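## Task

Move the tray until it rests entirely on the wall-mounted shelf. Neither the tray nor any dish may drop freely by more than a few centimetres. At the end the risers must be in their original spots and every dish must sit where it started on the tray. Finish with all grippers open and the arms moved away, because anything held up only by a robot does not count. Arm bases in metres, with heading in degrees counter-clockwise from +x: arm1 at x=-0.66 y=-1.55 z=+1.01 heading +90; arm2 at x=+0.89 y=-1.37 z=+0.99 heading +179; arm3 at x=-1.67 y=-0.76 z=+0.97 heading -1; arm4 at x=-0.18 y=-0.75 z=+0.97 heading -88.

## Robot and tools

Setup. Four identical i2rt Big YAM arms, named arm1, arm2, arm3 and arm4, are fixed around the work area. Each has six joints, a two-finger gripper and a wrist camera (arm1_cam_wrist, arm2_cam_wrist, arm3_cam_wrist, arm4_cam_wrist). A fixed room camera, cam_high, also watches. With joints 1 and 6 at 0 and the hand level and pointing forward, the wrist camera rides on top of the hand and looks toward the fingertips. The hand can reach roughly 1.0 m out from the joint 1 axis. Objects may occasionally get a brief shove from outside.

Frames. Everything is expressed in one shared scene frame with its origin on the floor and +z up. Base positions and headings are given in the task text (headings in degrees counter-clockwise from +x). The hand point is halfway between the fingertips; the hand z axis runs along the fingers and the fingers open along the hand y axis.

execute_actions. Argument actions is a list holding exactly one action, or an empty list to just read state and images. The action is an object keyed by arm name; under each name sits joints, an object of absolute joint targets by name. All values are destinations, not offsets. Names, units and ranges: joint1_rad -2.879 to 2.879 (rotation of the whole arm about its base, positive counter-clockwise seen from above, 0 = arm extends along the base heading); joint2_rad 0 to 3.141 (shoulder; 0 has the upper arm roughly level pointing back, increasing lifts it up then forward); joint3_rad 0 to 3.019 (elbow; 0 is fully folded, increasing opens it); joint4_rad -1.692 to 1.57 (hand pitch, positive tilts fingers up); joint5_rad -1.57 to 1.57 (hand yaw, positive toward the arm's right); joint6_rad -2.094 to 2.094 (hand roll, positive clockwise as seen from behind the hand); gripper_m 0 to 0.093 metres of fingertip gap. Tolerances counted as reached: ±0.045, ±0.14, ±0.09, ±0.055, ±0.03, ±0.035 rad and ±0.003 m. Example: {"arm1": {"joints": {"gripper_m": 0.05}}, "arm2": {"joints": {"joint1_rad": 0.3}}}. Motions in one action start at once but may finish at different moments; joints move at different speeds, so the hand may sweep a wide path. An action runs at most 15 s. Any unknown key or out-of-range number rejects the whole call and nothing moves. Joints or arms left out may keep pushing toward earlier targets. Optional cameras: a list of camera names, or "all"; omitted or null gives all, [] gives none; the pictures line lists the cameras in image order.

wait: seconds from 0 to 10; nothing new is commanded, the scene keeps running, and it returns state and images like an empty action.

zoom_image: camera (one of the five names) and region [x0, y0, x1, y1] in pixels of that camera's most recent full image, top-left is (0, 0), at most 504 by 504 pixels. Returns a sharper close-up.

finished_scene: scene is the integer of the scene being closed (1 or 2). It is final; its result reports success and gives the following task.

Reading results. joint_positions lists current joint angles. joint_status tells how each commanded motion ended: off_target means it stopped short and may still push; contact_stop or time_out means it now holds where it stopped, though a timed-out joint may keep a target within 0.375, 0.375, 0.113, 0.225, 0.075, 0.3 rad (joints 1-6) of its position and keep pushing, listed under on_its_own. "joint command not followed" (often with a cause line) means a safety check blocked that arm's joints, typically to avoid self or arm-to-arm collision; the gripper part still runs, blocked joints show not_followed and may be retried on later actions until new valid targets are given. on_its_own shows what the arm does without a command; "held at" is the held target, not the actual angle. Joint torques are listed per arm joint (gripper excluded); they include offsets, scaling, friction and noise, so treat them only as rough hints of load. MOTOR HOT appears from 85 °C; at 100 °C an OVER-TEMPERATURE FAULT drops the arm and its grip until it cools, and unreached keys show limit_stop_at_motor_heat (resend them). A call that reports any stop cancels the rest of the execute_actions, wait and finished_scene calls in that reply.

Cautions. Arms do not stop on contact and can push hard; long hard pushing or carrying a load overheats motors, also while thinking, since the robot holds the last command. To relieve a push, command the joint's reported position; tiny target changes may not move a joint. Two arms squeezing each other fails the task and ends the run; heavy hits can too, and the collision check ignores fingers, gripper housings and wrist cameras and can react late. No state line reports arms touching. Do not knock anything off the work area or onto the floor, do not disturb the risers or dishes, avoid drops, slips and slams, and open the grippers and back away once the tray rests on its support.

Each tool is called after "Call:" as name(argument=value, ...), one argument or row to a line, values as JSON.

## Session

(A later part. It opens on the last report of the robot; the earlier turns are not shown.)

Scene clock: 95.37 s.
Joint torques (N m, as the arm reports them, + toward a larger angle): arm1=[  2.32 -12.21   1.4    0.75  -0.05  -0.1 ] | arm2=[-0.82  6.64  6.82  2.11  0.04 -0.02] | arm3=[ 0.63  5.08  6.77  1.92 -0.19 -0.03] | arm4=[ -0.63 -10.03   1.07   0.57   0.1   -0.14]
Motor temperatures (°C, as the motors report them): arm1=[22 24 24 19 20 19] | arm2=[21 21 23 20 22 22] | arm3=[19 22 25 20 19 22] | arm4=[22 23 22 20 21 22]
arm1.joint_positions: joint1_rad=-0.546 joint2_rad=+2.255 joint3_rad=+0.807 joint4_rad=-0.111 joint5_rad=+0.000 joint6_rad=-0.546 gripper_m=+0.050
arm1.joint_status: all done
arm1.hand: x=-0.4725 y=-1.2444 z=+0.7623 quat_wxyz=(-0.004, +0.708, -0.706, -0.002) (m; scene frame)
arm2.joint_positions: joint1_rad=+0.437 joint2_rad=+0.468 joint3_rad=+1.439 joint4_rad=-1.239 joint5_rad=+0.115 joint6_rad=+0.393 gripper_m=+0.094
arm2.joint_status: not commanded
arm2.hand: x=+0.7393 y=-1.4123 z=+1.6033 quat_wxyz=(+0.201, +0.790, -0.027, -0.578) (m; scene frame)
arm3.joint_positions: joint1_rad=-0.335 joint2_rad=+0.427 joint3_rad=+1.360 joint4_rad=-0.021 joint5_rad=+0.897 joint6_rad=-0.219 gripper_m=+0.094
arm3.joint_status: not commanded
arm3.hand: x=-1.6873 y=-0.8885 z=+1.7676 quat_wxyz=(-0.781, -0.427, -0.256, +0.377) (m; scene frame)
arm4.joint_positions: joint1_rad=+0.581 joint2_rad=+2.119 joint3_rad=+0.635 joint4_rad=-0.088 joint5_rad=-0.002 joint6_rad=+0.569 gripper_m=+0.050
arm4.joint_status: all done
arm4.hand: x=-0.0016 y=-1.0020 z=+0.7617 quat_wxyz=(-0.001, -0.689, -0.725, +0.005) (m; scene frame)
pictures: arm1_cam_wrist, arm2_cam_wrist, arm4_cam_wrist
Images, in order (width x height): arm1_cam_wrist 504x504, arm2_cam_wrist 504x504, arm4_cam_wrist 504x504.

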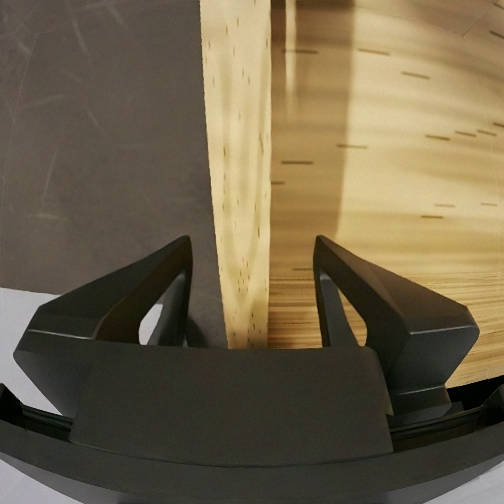

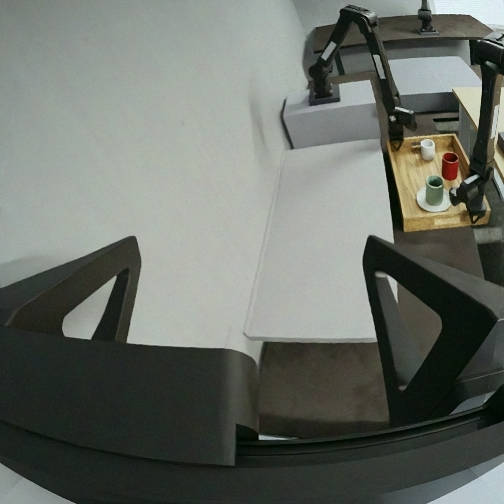

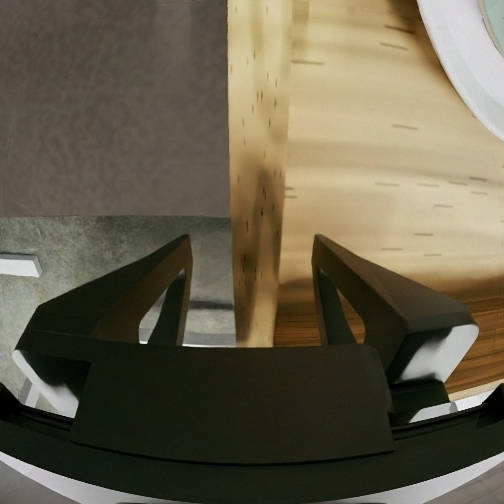

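Call:
execute_actions(
  actions=[
    {"arm1": {"joints": {"gripper_m": 0.0}}, "arm4": {"joints": {"gripper_m": 0.0}}},
  ],
  cameras=["arm1_cam_wrist", "arm4_cam_wrist", "arm2_cam_wrist"],
)

Scene clock: 96.87 s.
Joint torques (N m, as the arm reports them, + toward a larger angle): arm1=[  2.02 -12.38   1.39   0.75  -0.22   0.04] | arm2=[-0.43  7.03  6.7   2.08  0.03  0.02] | arm3=[ 0.35  5.03  6.73  1.86 -0.2  -0.04] | arm4=[-0.53 -9.91  0.99  0.49  0.14 -0.15]
Motor temperatures (°C, as the motors report them): arm1=[22 24 24 19 20 19] | arm2=[21 21 23 20 22 22] | arm3=[19 22 25 20 19 22] | arm4=[22 23 22 20 21 22]
arm1.joint_positions: joint1_rad=-0.542 joint2_rad=+2.255 joint3_rad=+0.807 joint4_rad=-0.110 joint5_rad=+0.003 joint6_rad=-0.556 gripper_m=+0.011
arm1.joint_status: gripper_m off_target (ended at +0.011, target +0.000)
arm1.hand: x=-0.4731 y=-1.2438 z=+0.7622 quat_wxyz=(-0.005, +0.713, -0.701, +0.000) (m; scene frame)
arm2.joint_positions: joint1_rad=+0.437 joint2_rad=+0.468 joint3_rad=+1.439 joint4_rad=-1.239 joint5_rad=+0.115 joint6_rad=+0.393 gripper_m=+0.094
arm2.joint_status: not commanded
arm2.hand: x=+0.7393 y=-1.4123 z=+1.6033 quat_wxyz=(+0.201, +0.790, -0.027, -0.578) (m; scene frame)
arm3.joint_positions: joint1_rad=-0.335 joint2_rad=+0.427 joint3_rad=+1.360 joint4_rad=-0.021 joint5_rad=+0.897 joint6_rad=-0.219 gripper_m=+0.094
arm3.joint_status: not commanded
arm3.hand: x=-1.6873 y=-0.8885 z=+1.7676 quat_wxyz=(-0.781, -0.427, -0.256, +0.377) (m; scene frame)
arm4.joint_positions: joint1_rad=+0.580 joint2_rad=+2.119 joint3_rad=+0.635 joint4_rad=-0.086 joint5_rad=-0.003 joint6_rad=+0.569 gripper_m=+0.012
arm4.joint_status: gripper_m off_target (ended at +0.012, target +0.000)
arm4.hand: x=-0.0016 y=-1.0024 z=+0.7616 quat_wxyz=(-0.002, -0.690, -0.724, +0.005) (m; scene frame)
pictures: arm1_cam_wrist, arm2_cam_wrist, arm4_cam_wrist
Images, in order (width x height): arm1_cam_wrist 504x504, arm2_cam_wrist 504x504, arm4_cam_wrist 504x504.

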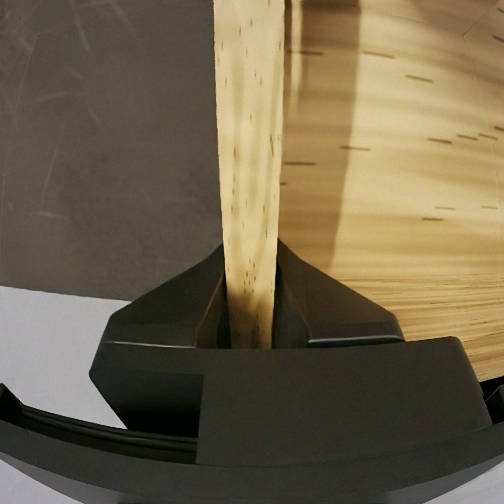

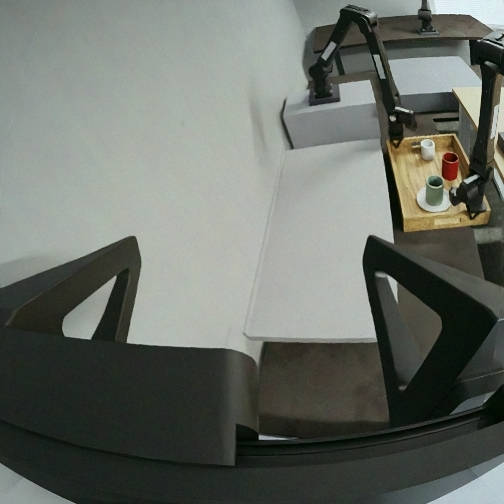

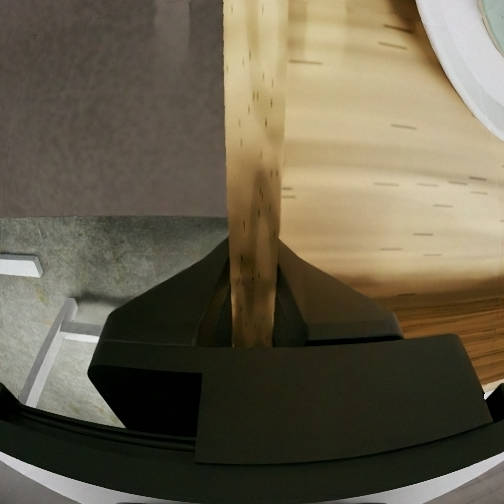

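Call:
execute_actions(
  actions=[
    {"arm1": {"joints": {"joint2_rad": 2.095, "joint3_rad": 0.765, "joint4_rad": -0.236}}, "arm4": {"joints": {"joint2_rad": 1.932, "joint3_rad": 0.606, "joint4_rad": -0.251}}},
  ],
  cameras=["arm1_cam_wrist", "arm4_cam_wrist", "arm2_cam_wrist", "cam_high"],
)

Scene clock: 107.80 s.
Joint torques (N m, as the arm reports them, + toward a larger angle): arm1=[  1.85 -14.67   1.54  -0.55  -0.32   0.21] | arm2=[-0.52  7.41  6.85  2.03  0.05  0.  ] | arm3=[ 0.45  4.89  6.76  1.86 -0.19 -0.04] | arm4=[ -0.1  -12.93   1.43  -0.93   0.12   0.07]
Motor temperatures (°C, as the motors report them): arm1=[22 25 23 19 20 19] | arm2=[21 21 23 20 22 22] | arm3=[19 22 25 20 19 22] | arm4=[22 23 22 20 21 22]
arm1.joint_positions: joint1_rad=-0.539 joint2_rad=+2.123 joint3_rad=+0.768 joint4_rad=-0.216 joint5_rad=+0.005 joint6_rad=-0.570 gripper_m=+0.011
arm1.joint_status: all done
arm1.hand: x=-0.4753 y=-1.2464 z=+0.8047 quat_wxyz=(+0.001, +0.719, -0.695, +0.002) (m; scene frame)
arm2.joint_positions: joint1_rad=+0.437 joint2_rad=+0.468 joint3_rad=+1.439 joint4_rad=-1.239 joint5_rad=+0.115 joint6_rad=+0.393 gripper_m=+0.094
arm2.joint_status: not commanded
arm2.hand: x=+0.7393 y=-1.4123 z=+1.6033 quat_wxyz=(+0.201, +0.790, -0.027, -0.578) (m; scene frame)
arm3.joint_positions: joint1_rad=-0.335 joint2_rad=+0.427 joint3_rad=+1.360 joint4_rad=-0.021 joint5_rad=+0.897 joint6_rad=-0.219 gripper_m=+0.094
arm3.joint_status: not commanded
arm3.hand: x=-1.6873 y=-0.8885 z=+1.7676 quat_wxyz=(-0.781, -0.427, -0.256, +0.377) (m; scene frame)
arm4.joint_positions: joint1_rad=+0.574 joint2_rad=+1.975 joint3_rad=+0.604 joint4_rad=-0.230 joint5_rad=-0.003 joint6_rad=+0.553 gripper_m=+0.012
arm4.joint_status: all done
arm4.hand: x=-0.0077 y=-0.9960 z=+0.8017 quat_wxyz=(+0.013, -0.686, -0.727, +0.002) (m; scene frame)
pictures: arm1_cam_wrist, arm2_cam_wrist, arm4_cam_wrist, cam_high
Images, in order (width x height): arm1_cam_wrist 504x504, arm2_cam_wrist 504x504, arm4_cam_wrist 504x504, cam_high 504x504.

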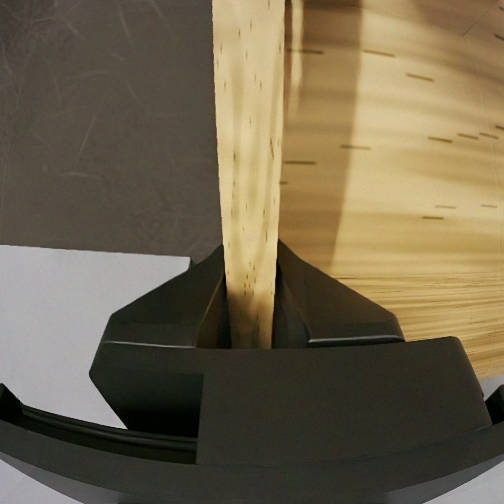

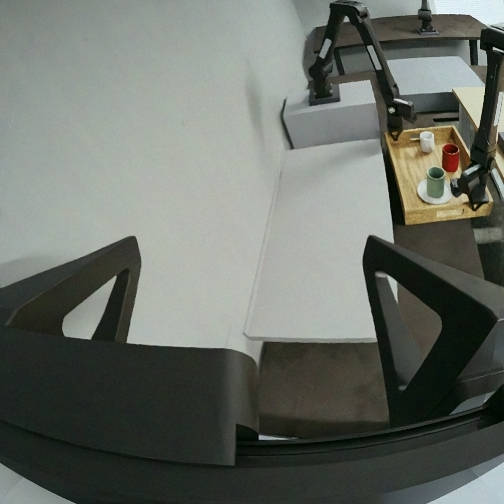

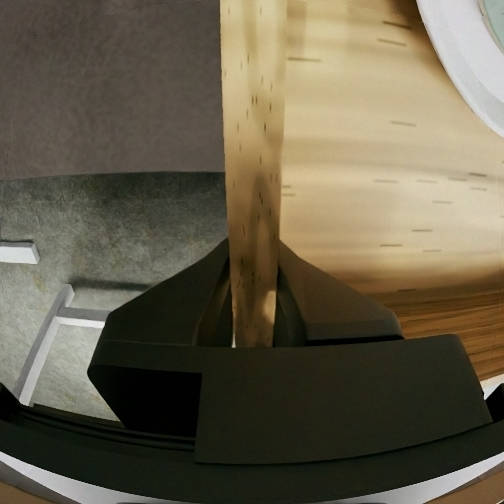

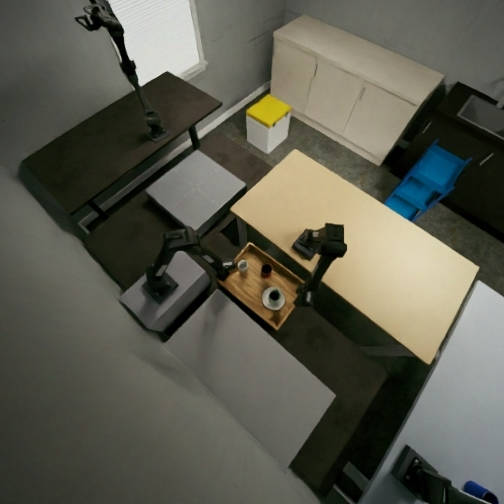

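Call:
execute_actions(
  actions=[
    {"arm1": {"joints": {"joint1_rad": -0.6, "joint2_rad": 1.938, "joint3_rad": 0.784, "joint4_rad": -0.397, "joint6_rad": -0.61}}, "arm4": {"joints": {"joint1_rad": 0.641, "joint2_rad": 1.746, "joint3_rad": 0.646, "joint4_rad": -0.449, "joint6_rad": 0.628}}},
  ],
  cameras=["arm1_cam_wrist", "arm4_cam_wrist", "arm2_cam_wrist", "cam_high"],
)

Scene clock: 113.47 s.
Joint torques (N m, as the arm reports them, + toward a larger angle): arm1=[  0.13 -14.36   3.29  -0.46  -0.31   0.19] | arm2=[-0.23  7.18  6.85  2.08  0.06  0.  ] | arm3=[ 0.67  4.95  6.75  1.73 -0.18 -0.03] | arm4=[ -0.07 -11.91   4.92  -0.82   0.32   0.07]
Motor temperatures (°C, as the motors report them): arm1=[22 25 23 19 20 19] | arm2=[21 22 23 20 22 22] | arm3=[19 22 25 20 19 22] | arm4=[22 24 22 20 21 22]
arm1.joint_positions: joint1_rad=-0.592 joint2_rad=+1.966 joint3_rad=+0.780 joint4_rad=-0.378 joint5_rad=+0.007 joint6_rad=-0.625 gripper_m=+0.011
arm1.joint_status: all done
arm1.hand: x=-0.4501 y=-1.2439 z=+0.8602 quat_wxyz=(-0.002, +0.719, -0.695, +0.002) (m; scene frame)
arm2.joint_positions: joint1_rad=+0.437 joint2_rad=+0.468 joint3_rad=+1.439 joint4_rad=-1.239 joint5_rad=+0.115 joint6_rad=+0.393 gripper_m=+0.094
arm2.joint_status: not commanded
arm2.hand: x=+0.7393 y=-1.4123 z=+1.6033 quat_wxyz=(+0.201, +0.790, -0.027, -0.578) (m; scene frame)
arm3.joint_positions: joint1_rad=-0.335 joint2_rad=+0.427 joint3_rad=+1.360 joint4_rad=-0.021 joint5_rad=+0.897 joint6_rad=-0.219 gripper_m=+0.094
arm3.joint_status: not commanded
arm3.hand: x=-1.6873 y=-0.8885 z=+1.7676 quat_wxyz=(-0.781, -0.427, -0.256, +0.377) (m; scene frame)
arm4.joint_positions: joint1_rad=+0.641 joint2_rad=+1.783 joint3_rad=+0.618 joint4_rad=-0.429 joint5_rad=-0.007 joint6_rad=+0.620 gripper_m=+0.012
arm4.joint_status: all done
arm4.hand: x=+0.0167 y=-0.9921 z=+0.8595 quat_wxyz=(+0.009, -0.686, -0.728, +0.001) (m; scene frame)
pictures: arm1_cam_wrist, arm2_cam_wrist, arm4_cam_wrist, cam_high
Images, in order (width x height): arm1_cam_wrist 504x504, arm2_cam_wrist 504x504, arm4_cam_wrist 504x504, cam_high 504x504.

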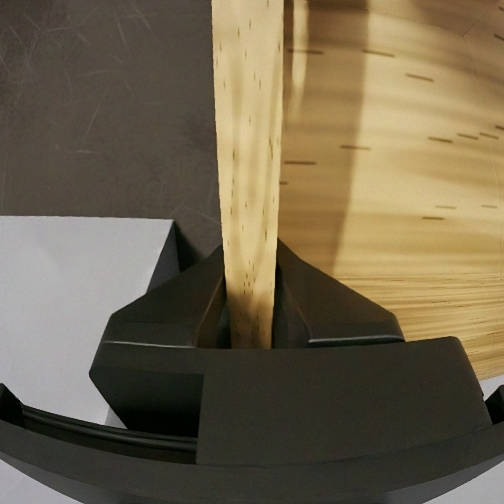

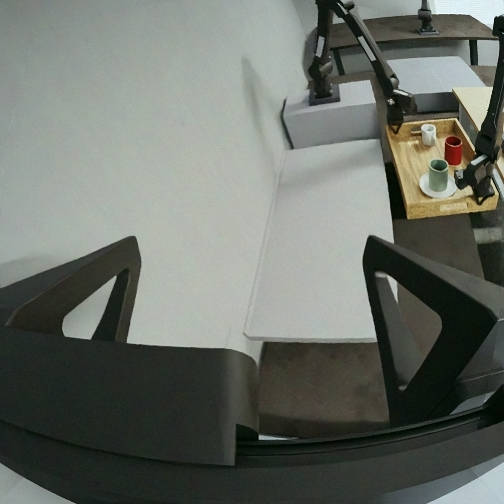

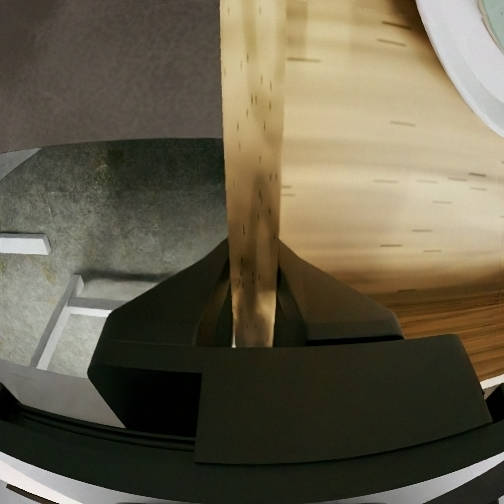

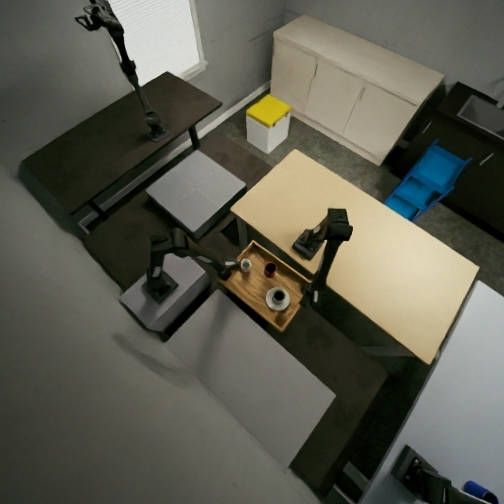

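Call:
execute_actions(
  actions=[
    {"arm1": {"joints": {"joint1_rad": -0.678, "joint2_rad": 1.789, "joint3_rad": 0.859, "joint4_rad": -0.614, "joint6_rad": -0.684}}, "arm4": {"joints": {"joint1_rad": 0.716, "joint2_rad": 1.602, "joint3_rad": 0.77, "joint4_rad": -0.695, "joint6_rad": 0.714}}},
  ],
  cameras=["arm1_cam_wrist", "arm4_cam_wrist", "arm2_cam_wrist", "cam_high"],
)

Scene clock: 116.57 s.
Joint torques (N m, as the arm reports them, + toward a larger angle): arm1=[  1.26 -13.97   6.38  -0.95  -0.36   0.21] | arm2=[-0.36  6.69  6.96  2.18  0.03  0.  ] | arm3=[ 0.59  4.86  6.77  1.88 -0.16 -0.03] | arm4=[ -0.22 -12.41   7.46  -0.88   0.19   0.1 ]
Motor temperatures (°C, as the motors report them): arm1=[22 25 23 19 20 19] | arm2=[21 22 23 20 22 22] | arm3=[19 22 25 20 19 22] | arm4=[22 24 22 20 21 22]
arm1.joint_positions: joint1_rad=-0.677 joint2_rad=+1.814 joint3_rad=+0.832 joint4_rad=-0.583 joint5_rad=+0.006 joint6_rad=-0.701 gripper_m=+0.011
arm1.joint_status: all done
arm1.hand: x=-0.4137 y=-1.2496 z=+0.9241 quat_wxyz=(-0.001, +0.716, -0.698, +0.002) (m; scene frame)
arm2.joint_positions: joint1_rad=+0.437 joint2_rad=+0.468 joint3_rad=+1.439 joint4_rad=-1.239 joint5_rad=+0.115 joint6_rad=+0.393 gripper_m=+0.094
arm2.joint_status: not commanded
arm2.hand: x=+0.7393 y=-1.4123 z=+1.6033 quat_wxyz=(+0.201, +0.790, -0.027, -0.578) (m; scene frame)
arm3.joint_positions: joint1_rad=-0.335 joint2_rad=+0.427 joint3_rad=+1.360 joint4_rad=-0.021 joint5_rad=+0.897 joint6_rad=-0.219 gripper_m=+0.094
arm3.joint_status: not commanded
arm3.hand: x=-1.6873 y=-0.8885 z=+1.7676 quat_wxyz=(-0.781, -0.427, -0.256, +0.377) (m; scene frame)
arm4.joint_positions: joint1_rad=+0.714 joint2_rad=+1.646 joint3_rad=+0.730 joint4_rad=-0.675 joint5_rad=-0.004 joint6_rad=+0.702 gripper_m=+0.012
arm4.joint_status: all done
arm4.hand: x=+0.0561 y=-1.0001 z=+0.9236 quat_wxyz=(+0.008, -0.689, -0.724, +0.004) (m; scene frame)
pictures: arm1_cam_wrist, arm2_cam_wrist, arm4_cam_wrist, cam_high
Images, in order (width x height): arm1_cam_wrist 504x504, arm2_cam_wrist 504x504, arm4_cam_wrist 504x504, cam_high 504x504.

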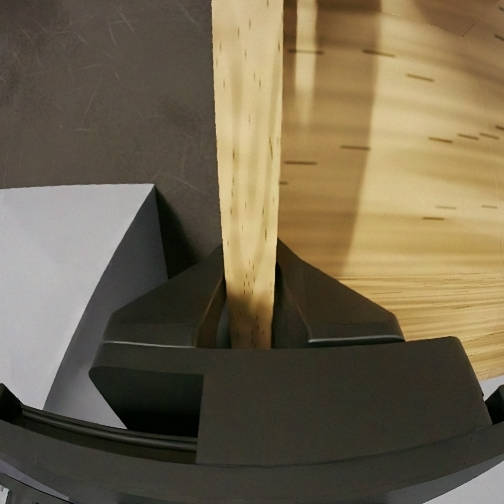

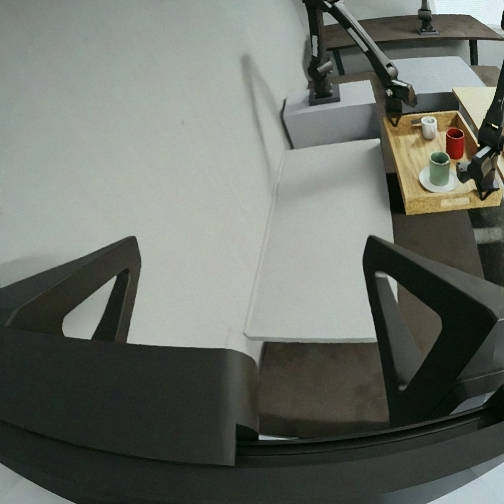

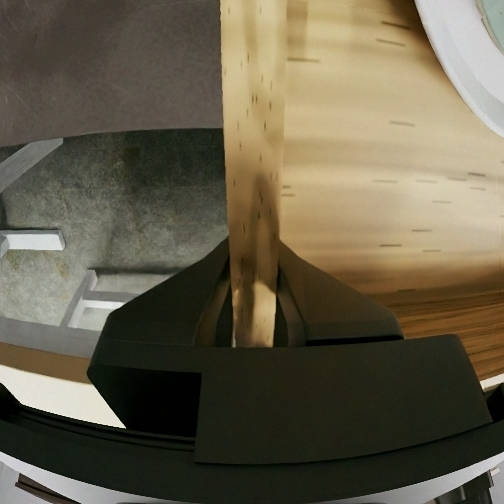

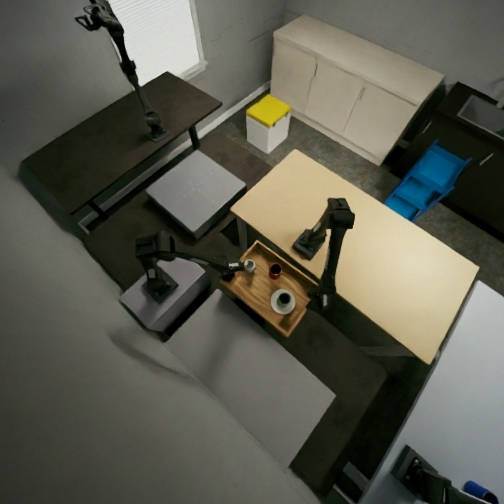

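Call:
execute_actions(
  actions=[
    {"arm1": {"joints": {"joint1_rad": -0.816, "joint2_rad": 1.7, "joint3_rad": 0.77, "joint4_rad": -0.625, "joint6_rad": -0.825}}, "arm4": {"joints": {"joint1_rad": 0.643, "joint2_rad": 1.692, "joint3_rad": 0.951, "joint4_rad": -0.787, "joint6_rad": 0.628}}},
  ],
  cameras=["arm1_cam_wrist", "arm4_cam_wrist", "arm2_cam_wrist", "cam_high"],
)

Scene clock: 126.10 s.
Joint torques (N m, as the arm reports them, + toward a larger angle): arm1=[  1.31 -13.6    5.72  -0.54  -0.4    0.2 ] | arm2=[-0.29  6.84  6.93  2.05 -0.01 -0.01] | arm3=[ 0.74  5.08  6.77  1.87 -0.18 -0.04] | arm4=[  0.38 -15.     8.21  -0.91   0.28   0.03]
Motor temperatures (°C, as the motors report them): arm1=[22 25 24 19 20 19] | arm2=[21 22 23 20 22 22] | arm3=[19 22 25 20 19 22] | arm4=[22 24 24 20 21 22]
arm1.joint_positions: joint1_rad=-0.815 joint2_rad=+1.741 joint3_rad=+0.752 joint4_rad=-0.604 joint5_rad=+0.007 joint6_rad=-0.841 gripper_m=+0.011
arm1.joint_status: all done
arm1.hand: x=-0.3992 y=-1.3103 z=+0.9335 quat_wxyz=(+0.013, +0.717, -0.697, +0.002) (m; scene frame)
arm2.joint_positions: joint1_rad=+0.437 joint2_rad=+0.468 joint3_rad=+1.439 joint4_rad=-1.239 joint5_rad=+0.115 joint6_rad=+0.393 gripper_m=+0.094
arm2.joint_status: not commanded
arm2.hand: x=+0.7393 y=-1.4123 z=+1.6033 quat_wxyz=(+0.201, +0.790, -0.027, -0.578) (m; scene frame)
arm3.joint_positions: joint1_rad=-0.335 joint2_rad=+0.427 joint3_rad=+1.360 joint4_rad=-0.021 joint5_rad=+0.897 joint6_rad=-0.219 gripper_m=+0.094
arm3.joint_status: not commanded
arm3.hand: x=-1.6873 y=-0.8885 z=+1.7676 quat_wxyz=(-0.781, -0.427, -0.256, +0.377) (m; scene frame)
arm4.joint_positions: joint1_rad=+0.639 joint2_rad=+1.750 joint3_rad=+0.906 joint4_rad=-0.767 joint5_rad=-0.005 joint6_rad=+0.625 gripper_m=+0.012
arm4.joint_status: all done
arm4.hand: x=+0.0710 y=-1.0593 z=+0.9302 quat_wxyz=(+0.018, -0.688, -0.725, +0.001) (m; scene frame)
pictures: arm1_cam_wrist, arm2_cam_wrist, arm4_cam_wrist, cam_high
Images, in order (width x height): arm1_cam_wrist 504x504, arm2_cam_wrist 504x504, arm4_cam_wrist 504x504, cam_high 504x504.

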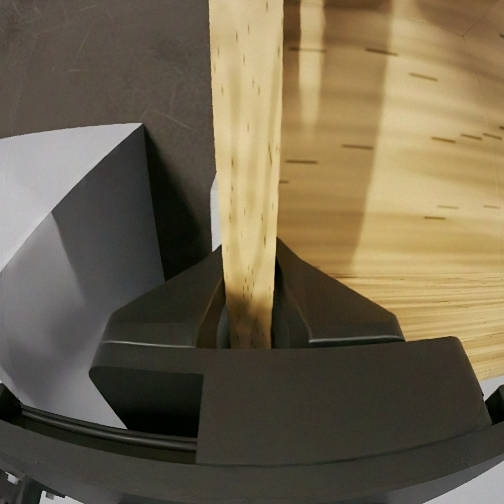

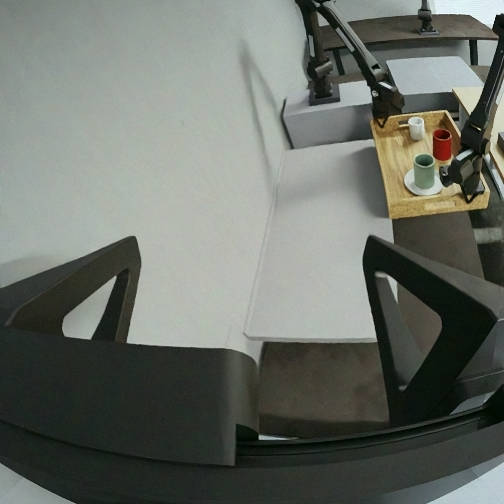

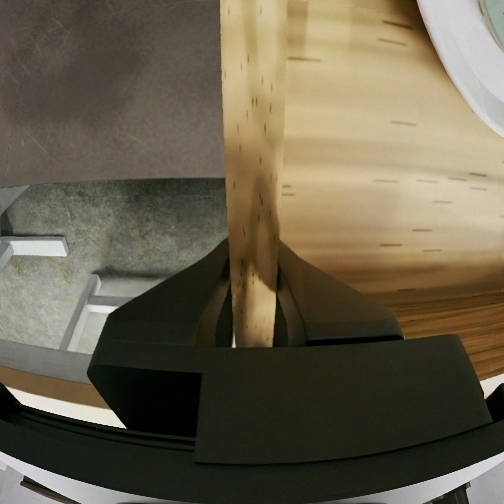

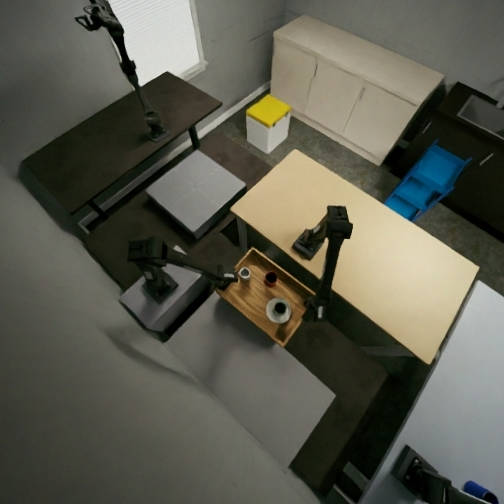

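Call:
execute_actions(
  actions=[
    {"arm1": {"joints": {"joint1_rad": -0.966, "joint2_rad": 1.634, "joint3_rad": 0.696, "joint4_rad": -0.565, "joint6_rad": -0.975}}, "arm4": {"joints": {"joint1_rad": 0.587, "joint2_rad": 1.763, "joint3_rad": 1.121, "joint4_rad": -0.844, "joint6_rad": 0.574}}},
  ],
  cameras=["arm1_cam_wrist", "arm2_cam_wrist", "cam_high"],
)

Scene clock: 129.63 s.
Joint torques (N m, as the arm reports them, + toward a larger angle): arm1=[  0.91 -12.97   5.95   0.32  -0.51   0.14] | arm2=[-0.12  6.83  6.93  2.05  0.03  0.02] | arm3=[ 0.74  5.04  6.68  1.9  -0.19 -0.03] | arm4=[  0.1  -17.61   9.5   -0.52   0.48  -0.01]
Motor temperatures (°C, as the motors report them): arm1=[22 25 25 19 20 19] | arm2=[21 22 23 20 22 22] | arm3=[19 22 25 20 19 22] | arm4=[22 24 24 20 21 22]
arm1.joint_positions: joint1_rad=-0.964 joint2_rad=+1.679 joint3_rad=+0.672 joint4_rad=-0.567 joint5_rad=+0.010 joint6_rad=-0.986 gripper_m=+0.011
arm1.joint_status: all done
arm1.hand: x=-0.3850 y=-1.3657 z=+0.9373 quat_wxyz=(+0.004, +0.715, -0.699, +0.004) (m; scene frame)
arm2.joint_positions: joint1_rad=+0.437 joint2_rad=+0.468 joint3_rad=+1.439 joint4_rad=-1.239 joint5_rad=+0.115 joint6_rad=+0.393 gripper_m=+0.094
arm2.joint_status: not commanded
arm2.hand: x=+0.7393 y=-1.4123 z=+1.6033 quat_wxyz=(+0.201, +0.790, -0.027, -0.578) (m; scene frame)
arm3.joint_positions: joint1_rad=-0.335 joint2_rad=+0.427 joint3_rad=+1.360 joint4_rad=-0.021 joint5_rad=+0.897 joint6_rad=-0.219 gripper_m=+0.094
arm3.joint_status: not commanded
arm3.hand: x=-1.6873 y=-0.8885 z=+1.7676 quat_wxyz=(-0.781, -0.427, -0.256, +0.377) (m; scene frame)
arm4.joint_positions: joint1_rad=+0.586 joint2_rad=+1.830 joint3_rad=+1.065 joint4_rad=-0.832 joint5_rad=-0.011 joint6_rad=+0.572 gripper_m=+0.012
arm4.joint_status: all done
arm4.hand: x=+0.0862 y=-1.1153 z=+0.9396 quat_wxyz=(+0.010, -0.689, -0.725, -0.002) (m; scene frame)
pictures: arm1_cam_wrist, arm2_cam_wrist, cam_high
Images, in order (width x height): arm1_cam_wrist 504x504, arm2_cam_wrist 504x504, cam_high 504x504.

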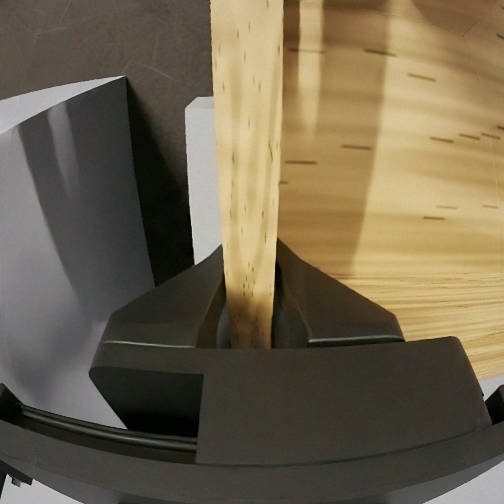

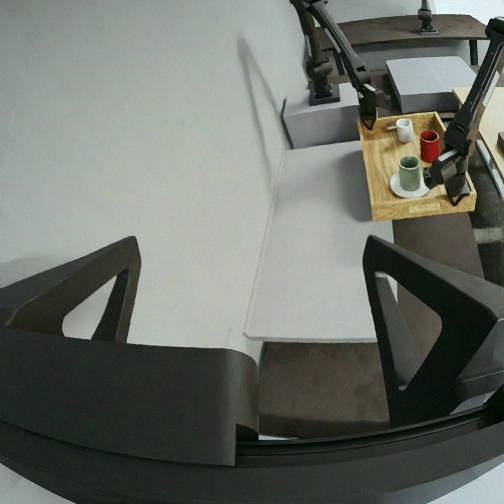

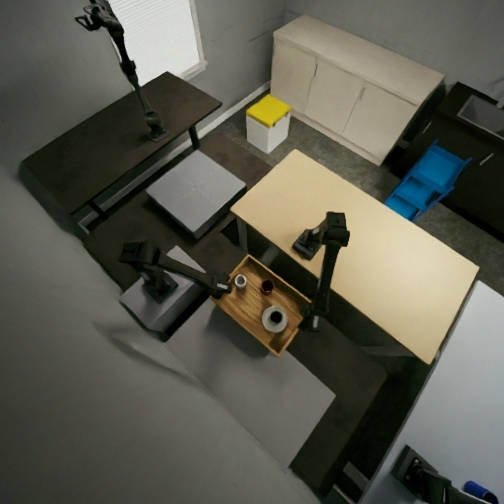

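Call:
execute_actions(
  actions=[
    {"arm1": {"joints": {"joint1_rad": -1.146, "joint2_rad": 1.57, "joint3_rad": 0.61, "joint4_rad": -0.538, "joint6_rad": -1.15}}, "arm4": {"joints": {"joint1_rad": 0.513, "joint2_rad": 1.862, "joint3_rad": 1.301, "joint4_rad": -0.898, "joint6_rad": 0.503}}},
  ],
  cameras=["arm2_cam_wrist", "cam_high"],
)

Scene clock: 133.67 s.
Joint torques (N m, as the arm reports them, + toward a larger angle): arm1=[  0.69 -11.46   6.42   0.34  -0.51   0.14] | arm2=[-0.29  6.73  6.86  2.06  0.03  0.01] | arm3=[ 0.71  4.98  6.67  1.94 -0.19 -0.05] | arm4=[  0.11 -20.18  10.54  -0.39   0.28   0.02]
Motor temperatures (°C, as the motors report them): arm1=[22 25 25 19 20 19] | arm2=[21 22 23 20 22 22] | arm3=[19 22 25 20 19 22] | arm4=[22 24 25 20 21 22]
arm1.joint_positions: joint1_rad=-1.141 joint2_rad=+1.611 joint3_rad=+0.577 joint4_rad=-0.539 joint5_rad=+0.011 joint6_rad=-1.161 gripper_m=+0.011
arm1.joint_status: all done
arm1.hand: x=-0.3870 y=-1.4315 z=+0.9383 quat_wxyz=(+0.005, +0.715, -0.699, +0.004) (m; scene frame)
arm2.joint_positions: joint1_rad=+0.437 joint2_rad=+0.468 joint3_rad=+1.439 joint4_rad=-1.239 joint5_rad=+0.115 joint6_rad=+0.393 gripper_m=+0.094
arm2.joint_status: not commanded
arm2.hand: x=+0.7393 y=-1.4123 z=+1.6033 quat_wxyz=(+0.201, +0.790, -0.027, -0.578) (m; scene frame)
arm3.joint_positions: joint1_rad=-0.335 joint2_rad=+0.427 joint3_rad=+1.360 joint4_rad=-0.021 joint5_rad=+0.897 joint6_rad=-0.219 gripper_m=+0.094
arm3.joint_status: not commanded
arm3.hand: x=-1.6873 y=-0.8885 z=+1.7676 quat_wxyz=(-0.781, -0.427, -0.256, +0.377) (m; scene frame)
arm4.joint_positions: joint1_rad=+0.512 joint2_rad=+1.940 joint3_rad=+1.235 joint4_rad=-0.889 joint5_rad=-0.006 joint6_rad=+0.499 gripper_m=+0.012
arm4.joint_status: all done
arm4.hand: x=+0.0855 y=-1.1800 z=+0.9374 quat_wxyz=(+0.008, -0.689, -0.725, +0.000) (m; scene frame)
pictures: arm2_cam_wrist, cam_high
Images, in order (width x height): arm2_cam_wrist 504x504, cam_high 504x504.

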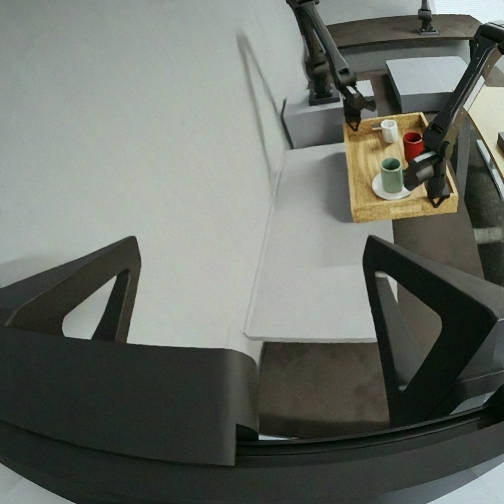

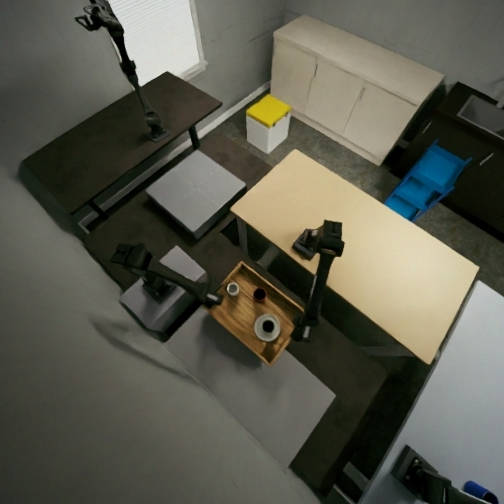

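Call:
execute_actions(
  actions=[
    {"arm1": {"joints": {"joint1_rad": -1.375, "joint2_rad": 1.526, "joint3_rad": 0.555, "joint4_rad": -0.52, "joint6_rad": -1.376}}, "arm4": {"joints": {"joint1_rad": 0.45, "joint2_rad": 1.969, "joint3_rad": 1.526, "joint4_rad": -0.979, "joint6_rad": 0.441}}},
  ],
  cameras=["arm2_cam_wrist", "cam_high"],
)

Scene clock: 137.67 s.
Joint torques (N m, as the arm reports them, + toward a larger angle): arm1=[  0.43 -10.6    6.42   0.36  -0.67   0.13] | arm2=[-0.6   7.09  6.83  1.96  0.04 -0.01] | arm3=[ 0.75  5.06  6.72  1.88 -0.2  -0.04] | arm4=[ -0.65 -23.1   12.09  -0.3    0.27  -0.07]
Motor temperatures (°C, as the motors report them): arm1=[22 25 25 19 20 19] | arm2=[21 22 23 20 22 22] | arm3=[19 22 25 20 19 22] | arm4=[22 25 26 20 21 22]
arm1.joint_positions: joint1_rad=-1.370 joint2_rad=+1.566 joint3_rad=+0.521 joint4_rad=-0.524 joint5_rad=+0.013 joint6_rad=-1.386 gripper_m=+0.011
arm1.joint_status: all done
arm1.hand: x=-0.3851 y=-1.5010 z=+0.9398 quat_wxyz=(+0.005, +0.713, -0.701, +0.006) (m; scene frame)
arm2.joint_positions: joint1_rad=+0.437 joint2_rad=+0.468 joint3_rad=+1.439 joint4_rad=-1.239 joint5_rad=+0.115 joint6_rad=+0.393 gripper_m=+0.094
arm2.joint_status: not commanded
arm2.hand: x=+0.7393 y=-1.4123 z=+1.6033 quat_wxyz=(+0.201, +0.790, -0.027, -0.578) (m; scene frame)
arm3.joint_positions: joint1_rad=-0.335 joint2_rad=+0.427 joint3_rad=+1.360 joint4_rad=-0.021 joint5_rad=+0.897 joint6_rad=-0.219 gripper_m=+0.094
arm3.joint_status: not commanded
arm3.hand: x=-1.6873 y=-0.8885 z=+1.7676 quat_wxyz=(-0.781, -0.427, -0.256, +0.377) (m; scene frame)
arm4.joint_positions: joint1_rad=+0.453 joint2_rad=+2.057 joint3_rad=+1.446 joint4_rad=-0.972 joint5_rad=-0.006 joint6_rad=+0.445 gripper_m=+0.012
arm4.joint_status: all done
arm4.hand: x=+0.0888 y=-1.2491 z=+0.9407 quat_wxyz=(+0.003, -0.691, -0.723, +0.001) (m; scene frame)
pictures: arm2_cam_wrist, cam_high
Images, in order (width x height): arm2_cam_wrist 504x504, cam_high 504x504.

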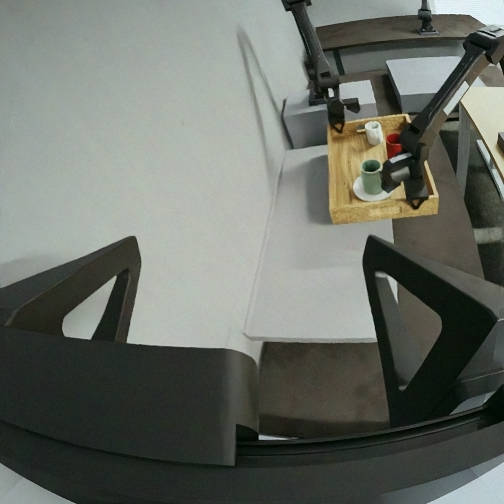

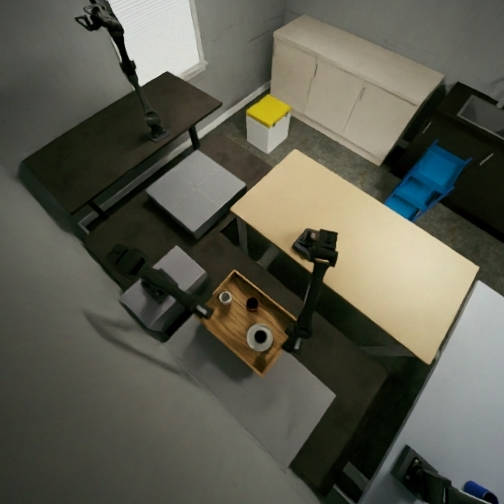

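Call:
execute_actions(
  actions=[
    {"arm1": {"joints": {"joint1_rad": -1.608, "joint2_rad": 1.516, "joint3_rad": 0.543, "joint4_rad": -0.516, "joint6_rad": -1.608}}, "arm4": {"joints": {"joint1_rad": 0.401, "joint2_rad": 2.089, "joint3_rad": 1.771, "joint4_rad": -1.079, "joint6_rad": 0.39}}},
  ],
  cameras=["arm2_cam_wrist", "cam_high"],
)

Scene clock: 142.43 s.
Joint torques (N m, as the arm reports them, + toward a larger angle): arm1=[  0.85 -10.55   6.25   0.44  -0.73   0.15] | arm2=[-0.54  7.1   6.78  2.17  0.05  0.  ] | arm3=[ 0.71  4.89  6.76  1.88 -0.19 -0.04] | arm4=[ -0.93 -25.27  13.53  -0.22   0.29  -0.18]
Motor temperatures (°C, as the motors report them): arm1=[22 25 25 19 20 19] | arm2=[21 22 23 20 22 22] | arm3=[19 22 25 20 19 22] | arm4=[22 26 28 20 21 22]
arm1.joint_positions: joint1_rad=-1.605 joint2_rad=+1.557 joint3_rad=+0.512 joint4_rad=-0.521 joint5_rad=+0.015 joint6_rad=-1.620 gripper_m=+0.011
arm1.joint_status: all done
arm1.hand: x=-0.3833 y=-1.5667 z=+0.9404 quat_wxyz=(+0.006, +0.713, -0.701, +0.006) (m; scene frame)
arm2.joint_positions: joint1_rad=+0.437 joint2_rad=+0.468 joint3_rad=+1.439 joint4_rad=-1.239 joint5_rad=+0.115 joint6_rad=+0.393 gripper_m=+0.094
arm2.joint_status: not commanded
arm2.hand: x=+0.7393 y=-1.4123 z=+1.6033 quat_wxyz=(+0.201, +0.790, -0.027, -0.578) (m; scene frame)
arm3.joint_positions: joint1_rad=-0.335 joint2_rad=+0.427 joint3_rad=+1.360 joint4_rad=-0.021 joint5_rad=+0.897 joint6_rad=-0.219 gripper_m=+0.094
arm3.joint_status: not commanded
arm3.hand: x=-1.6873 y=-0.8885 z=+1.7676 quat_wxyz=(-0.781, -0.427, -0.256, +0.377) (m; scene frame)
arm4.joint_positions: joint1_rad=+0.411 joint2_rad=+2.185 joint3_rad=+1.679 joint4_rad=-1.073 joint5_rad=-0.006 joint6_rad=+0.402 gripper_m=+0.012
arm4.joint_status: joint3_rad time_out (moved +0.233 of +0.325); the others done
arm4.on_its_own: joint3_rad reads +1.679 and still pushes toward +1.771 since a time_out
arm4.hand: x=+0.0926 y=-1.3131 z=+0.9429 quat_wxyz=(+0.001, -0.691, -0.723, +0.002) (m; scene frame)
pictures: arm2_cam_wrist, cam_high
Images, in order (width x height): arm2_cam_wrist 504x504, cam_high 504x504.

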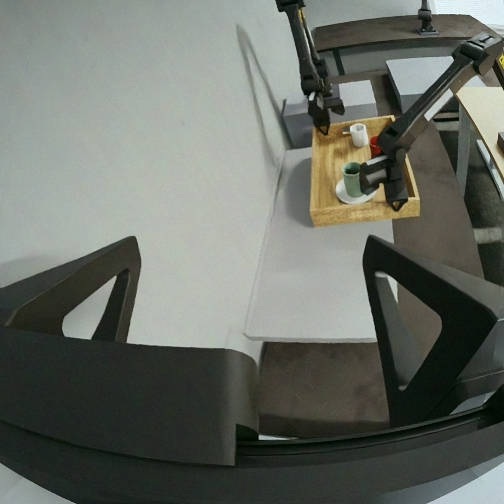

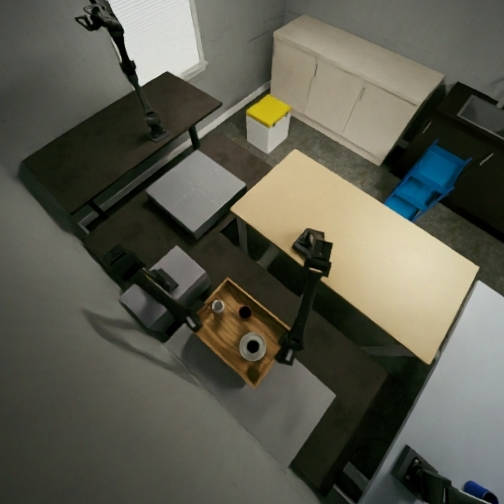

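Call:
execute_actions(
  actions=[
    {"arm1": {"joints": {"joint1_rad": -1.82, "joint2_rad": 1.556, "joint3_rad": 0.572, "joint4_rad": -0.502, "joint6_rad": -1.82}}, "arm4": {"joints": {"joint1_rad": 0.361, "joint2_rad": 2.228, "joint3_rad": 2.036, "joint4_rad": -1.187, "joint6_rad": 0.35}}},
  ],
  cameras=["arm2_cam_wrist", "cam_high", "arm4_cam_wrist"],
)

Scene clock: 149.67 s.
Joint torques (N m, as the arm reports them, + toward a larger angle): arm1=[ 0.94 -9.86  7.76  0.36 -0.72  0.13] | arm2=[-0.44  7.21  6.91  2.07  0.08  0.02] | arm3=[ 0.83  4.97  6.75  1.87 -0.18 -0.04] | arm4=[ -0.76 -27.98  14.96  -0.29   0.08  -0.21]
Motor temperatures (°C, as the motors report them): arm1=[22 25 26 19 20 19] | arm2=[21 22 23 20 22 22] | arm3=[19 22 25 20 19 22] | arm4=[22 27 30 20 21 22]
arm1.joint_positions: joint1_rad=-1.819 joint2_rad=+1.583 joint3_rad=+0.518 joint4_rad=-0.507 joint5_rad=+0.015 joint6_rad=-1.829 gripper_m=+0.011
arm1.joint_status: all done
arm1.hand: x=-0.3904 y=-1.6258 z=+0.9350 quat_wxyz=(+0.009, +0.711, -0.703, +0.003) (m; scene frame)
arm2.joint_positions: joint1_rad=+0.437 joint2_rad=+0.468 joint3_rad=+1.439 joint4_rad=-1.239 joint5_rad=+0.115 joint6_rad=+0.393 gripper_m=+0.094
arm2.joint_status: not commanded
arm2.hand: x=+0.7393 y=-1.4123 z=+1.6033 quat_wxyz=(+0.201, +0.790, -0.027, -0.578) (m; scene frame)
arm3.joint_positions: joint1_rad=-0.335 joint2_rad=+0.427 joint3_rad=+1.360 joint4_rad=-0.021 joint5_rad=+0.897 joint6_rad=-0.219 gripper_m=+0.094
arm3.joint_status: not commanded
arm3.hand: x=-1.6873 y=-0.8885 z=+1.7676 quat_wxyz=(-0.781, -0.427, -0.256, +0.377) (m; scene frame)
arm4.joint_positions: joint1_rad=+0.368 joint2_rad=+2.334 joint3_rad=+1.930 joint4_rad=-1.179 joint5_rad=-0.002 joint6_rad=+0.364 gripper_m=+0.012
arm4.joint_status: joint3_rad time_out (moved +0.250 of +0.357); the others done
arm4.on_its_own: joint3_rad reads +1.930 and still pushes toward +2.036 since a time_out
arm4.hand: x=+0.0885 y=-1.3731 z=+0.9345 quat_wxyz=(+0.004, -0.692, -0.722, +0.003) (m; scene frame)
pictures: arm2_cam_wrist, arm4_cam_wrist, cam_high
Images, in order (width x height): arm2_cam_wrist 504x504, arm4_cam_wrist 504x504, cam_high 504x504.

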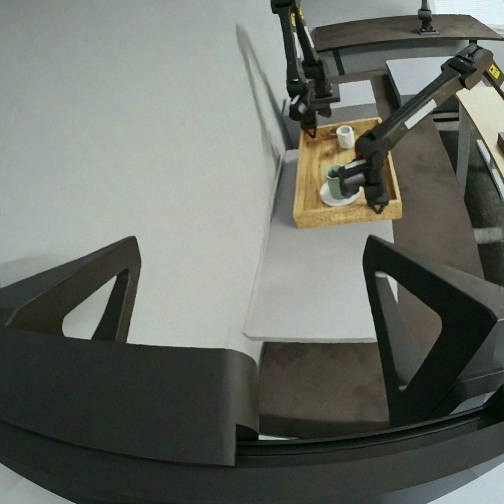

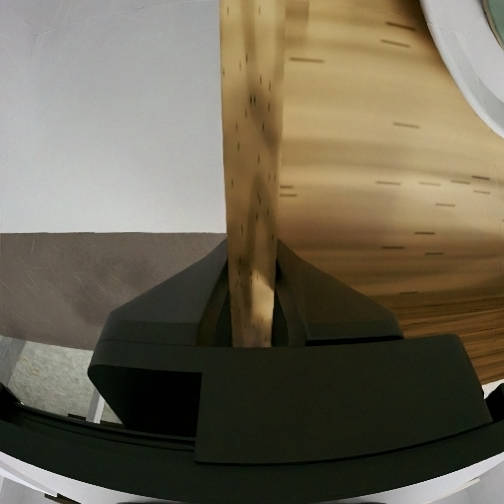

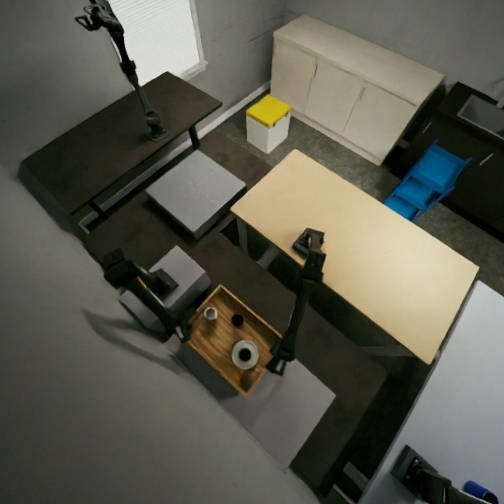

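Call:
execute_actions(
  actions=[
    {"arm1": {"joints": {"joint1_rad": -2.015, "joint2_rad": 1.676, "joint3_rad": 0.607, "joint4_rad": -0.418, "joint6_rad": -2.018}}, "arm4": {"joints": {"joint1_rad": 0.332, "joint2_rad": 2.42, "joint3_rad": 2.367, "joint4_rad": -1.305, "joint6_rad": 0.315}}},
  ],
  cameras=["arm1_cam_wrist", "arm2_cam_wrist", "cam_high", "arm4_cam_wrist"],
)

Scene clock: 155.27 s.
Joint torques (N m, as the arm reports them, + toward a larger angle): arm1=[  1.28 -11.36   6.     0.29  -0.73   0.17] | arm2=[-0.65  6.89  6.73  2.13  0.02  0.02] | arm3=[ 0.97  4.94  6.68  1.88 -0.19 -0.03] | arm4=[ -1.03 -30.25  15.74  -0.25   0.14  -0.25]
Motor temperatures (°C, as the motors report them): arm1=[22 25 26 19 20 19] | arm2=[21 22 23 20 22 22] | arm3=[19 22 25 20 19 22] | arm4=[22 28 32 20 21 22]
arm1.joint_positions: joint1_rad=-2.016 joint2_rad=+1.712 joint3_rad=+0.569 joint4_rad=-0.421 joint5_rad=+0.015 joint6_rad=-2.030 gripper_m=+0.011
arm1.joint_status: all done
arm1.hand: x=-0.3888 y=-1.6871 z=+0.9091 quat_wxyz=(+0.008, +0.713, -0.701, +0.005) (m; scene frame)
arm2.joint_positions: joint1_rad=+0.437 joint2_rad=+0.468 joint3_rad=+1.439 joint4_rad=-1.239 joint5_rad=+0.115 joint6_rad=+0.393 gripper_m=+0.094
arm2.joint_status: not commanded
arm2.hand: x=+0.7393 y=-1.4123 z=+1.6033 quat_wxyz=(+0.201, +0.790, -0.027, -0.578) (m; scene frame)
arm3.joint_positions: joint1_rad=-0.335 joint2_rad=+0.427 joint3_rad=+1.360 joint4_rad=-0.021 joint5_rad=+0.897 joint6_rad=-0.219 gripper_m=+0.094
arm3.joint_status: not commanded
arm3.hand: x=-1.6873 y=-0.8885 z=+1.7676 quat_wxyz=(-0.781, -0.427, -0.256, +0.377) (m; scene frame)
arm4.joint_positions: joint1_rad=+0.341 joint2_rad=+2.536 joint3_rad=+2.254 joint4_rad=-1.299 joint5_rad=-0.003 joint6_rad=+0.332 gripper_m=+0.012
arm4.joint_status: joint3_rad time_out (moved +0.324 of +0.437); the others done
arm4.on_its_own: joint3_rad reads +2.254 and still pushes toward +2.367 since a time_out
arm4.hand: x=+0.0922 y=-1.4320 z=+0.9125 quat_wxyz=(+0.002, -0.690, -0.723, +0.003) (m; scene frame)
pictures: arm1_cam_wrist, arm2_cam_wrist, arm4_cam_wrist, cam_high
Images, in order (width x height): arm1_cam_wrist 504x504, arm2_cam_wrist 504x504, arm4_cam_wrist 504x504, cam_high 504x504.

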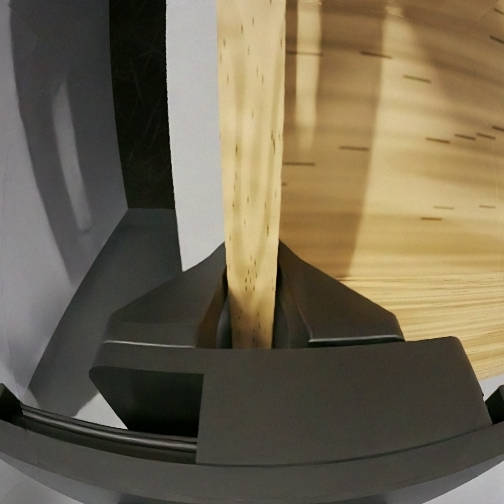

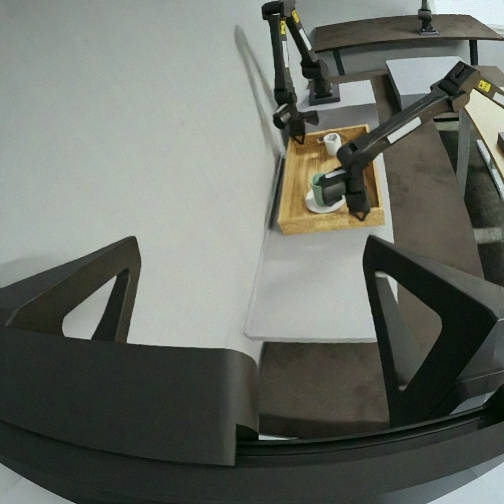

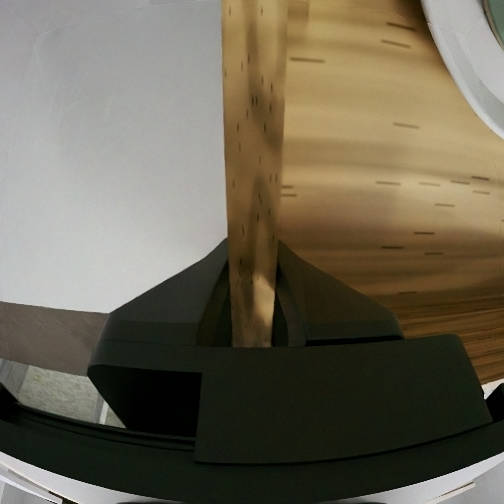

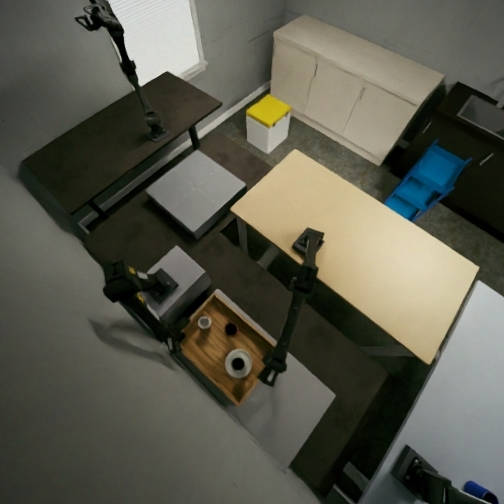

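Call:
zoom_image(
  camera="cam_high",
  region=[150, 220, 400, 440],
)

Call:
zoom_image(
  camera="arm2_cam_wrist",
  region=[250, 80, 504, 300],
)

Region (150, 220, 400, 440) of cam_high's 504x504 image, scaled by 2.016, with more detail than that image has; it fills the top 444 rows of this view, and the rest is white.

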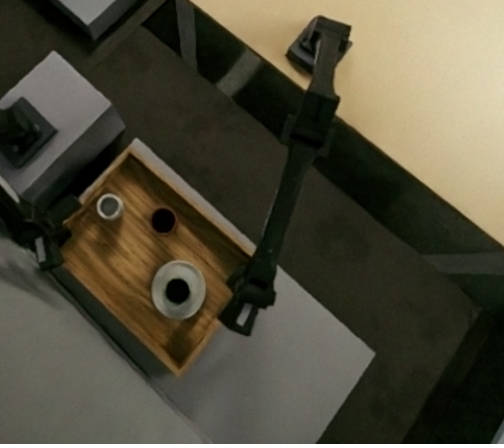

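Region (250, 80, 504, 300) of arm2_cam_wrist's 504x504 image, scaled by 1.984, with more detail than that image has; it fills the top 437 rows of this view, and the rest is white.

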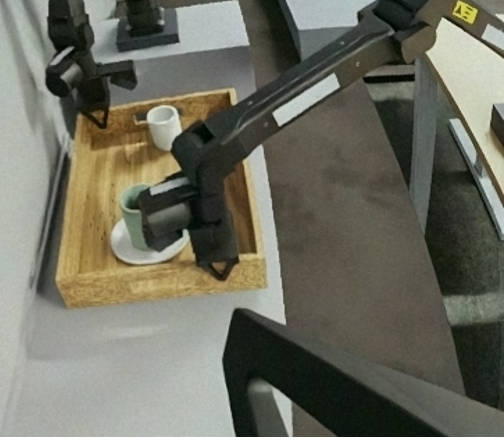

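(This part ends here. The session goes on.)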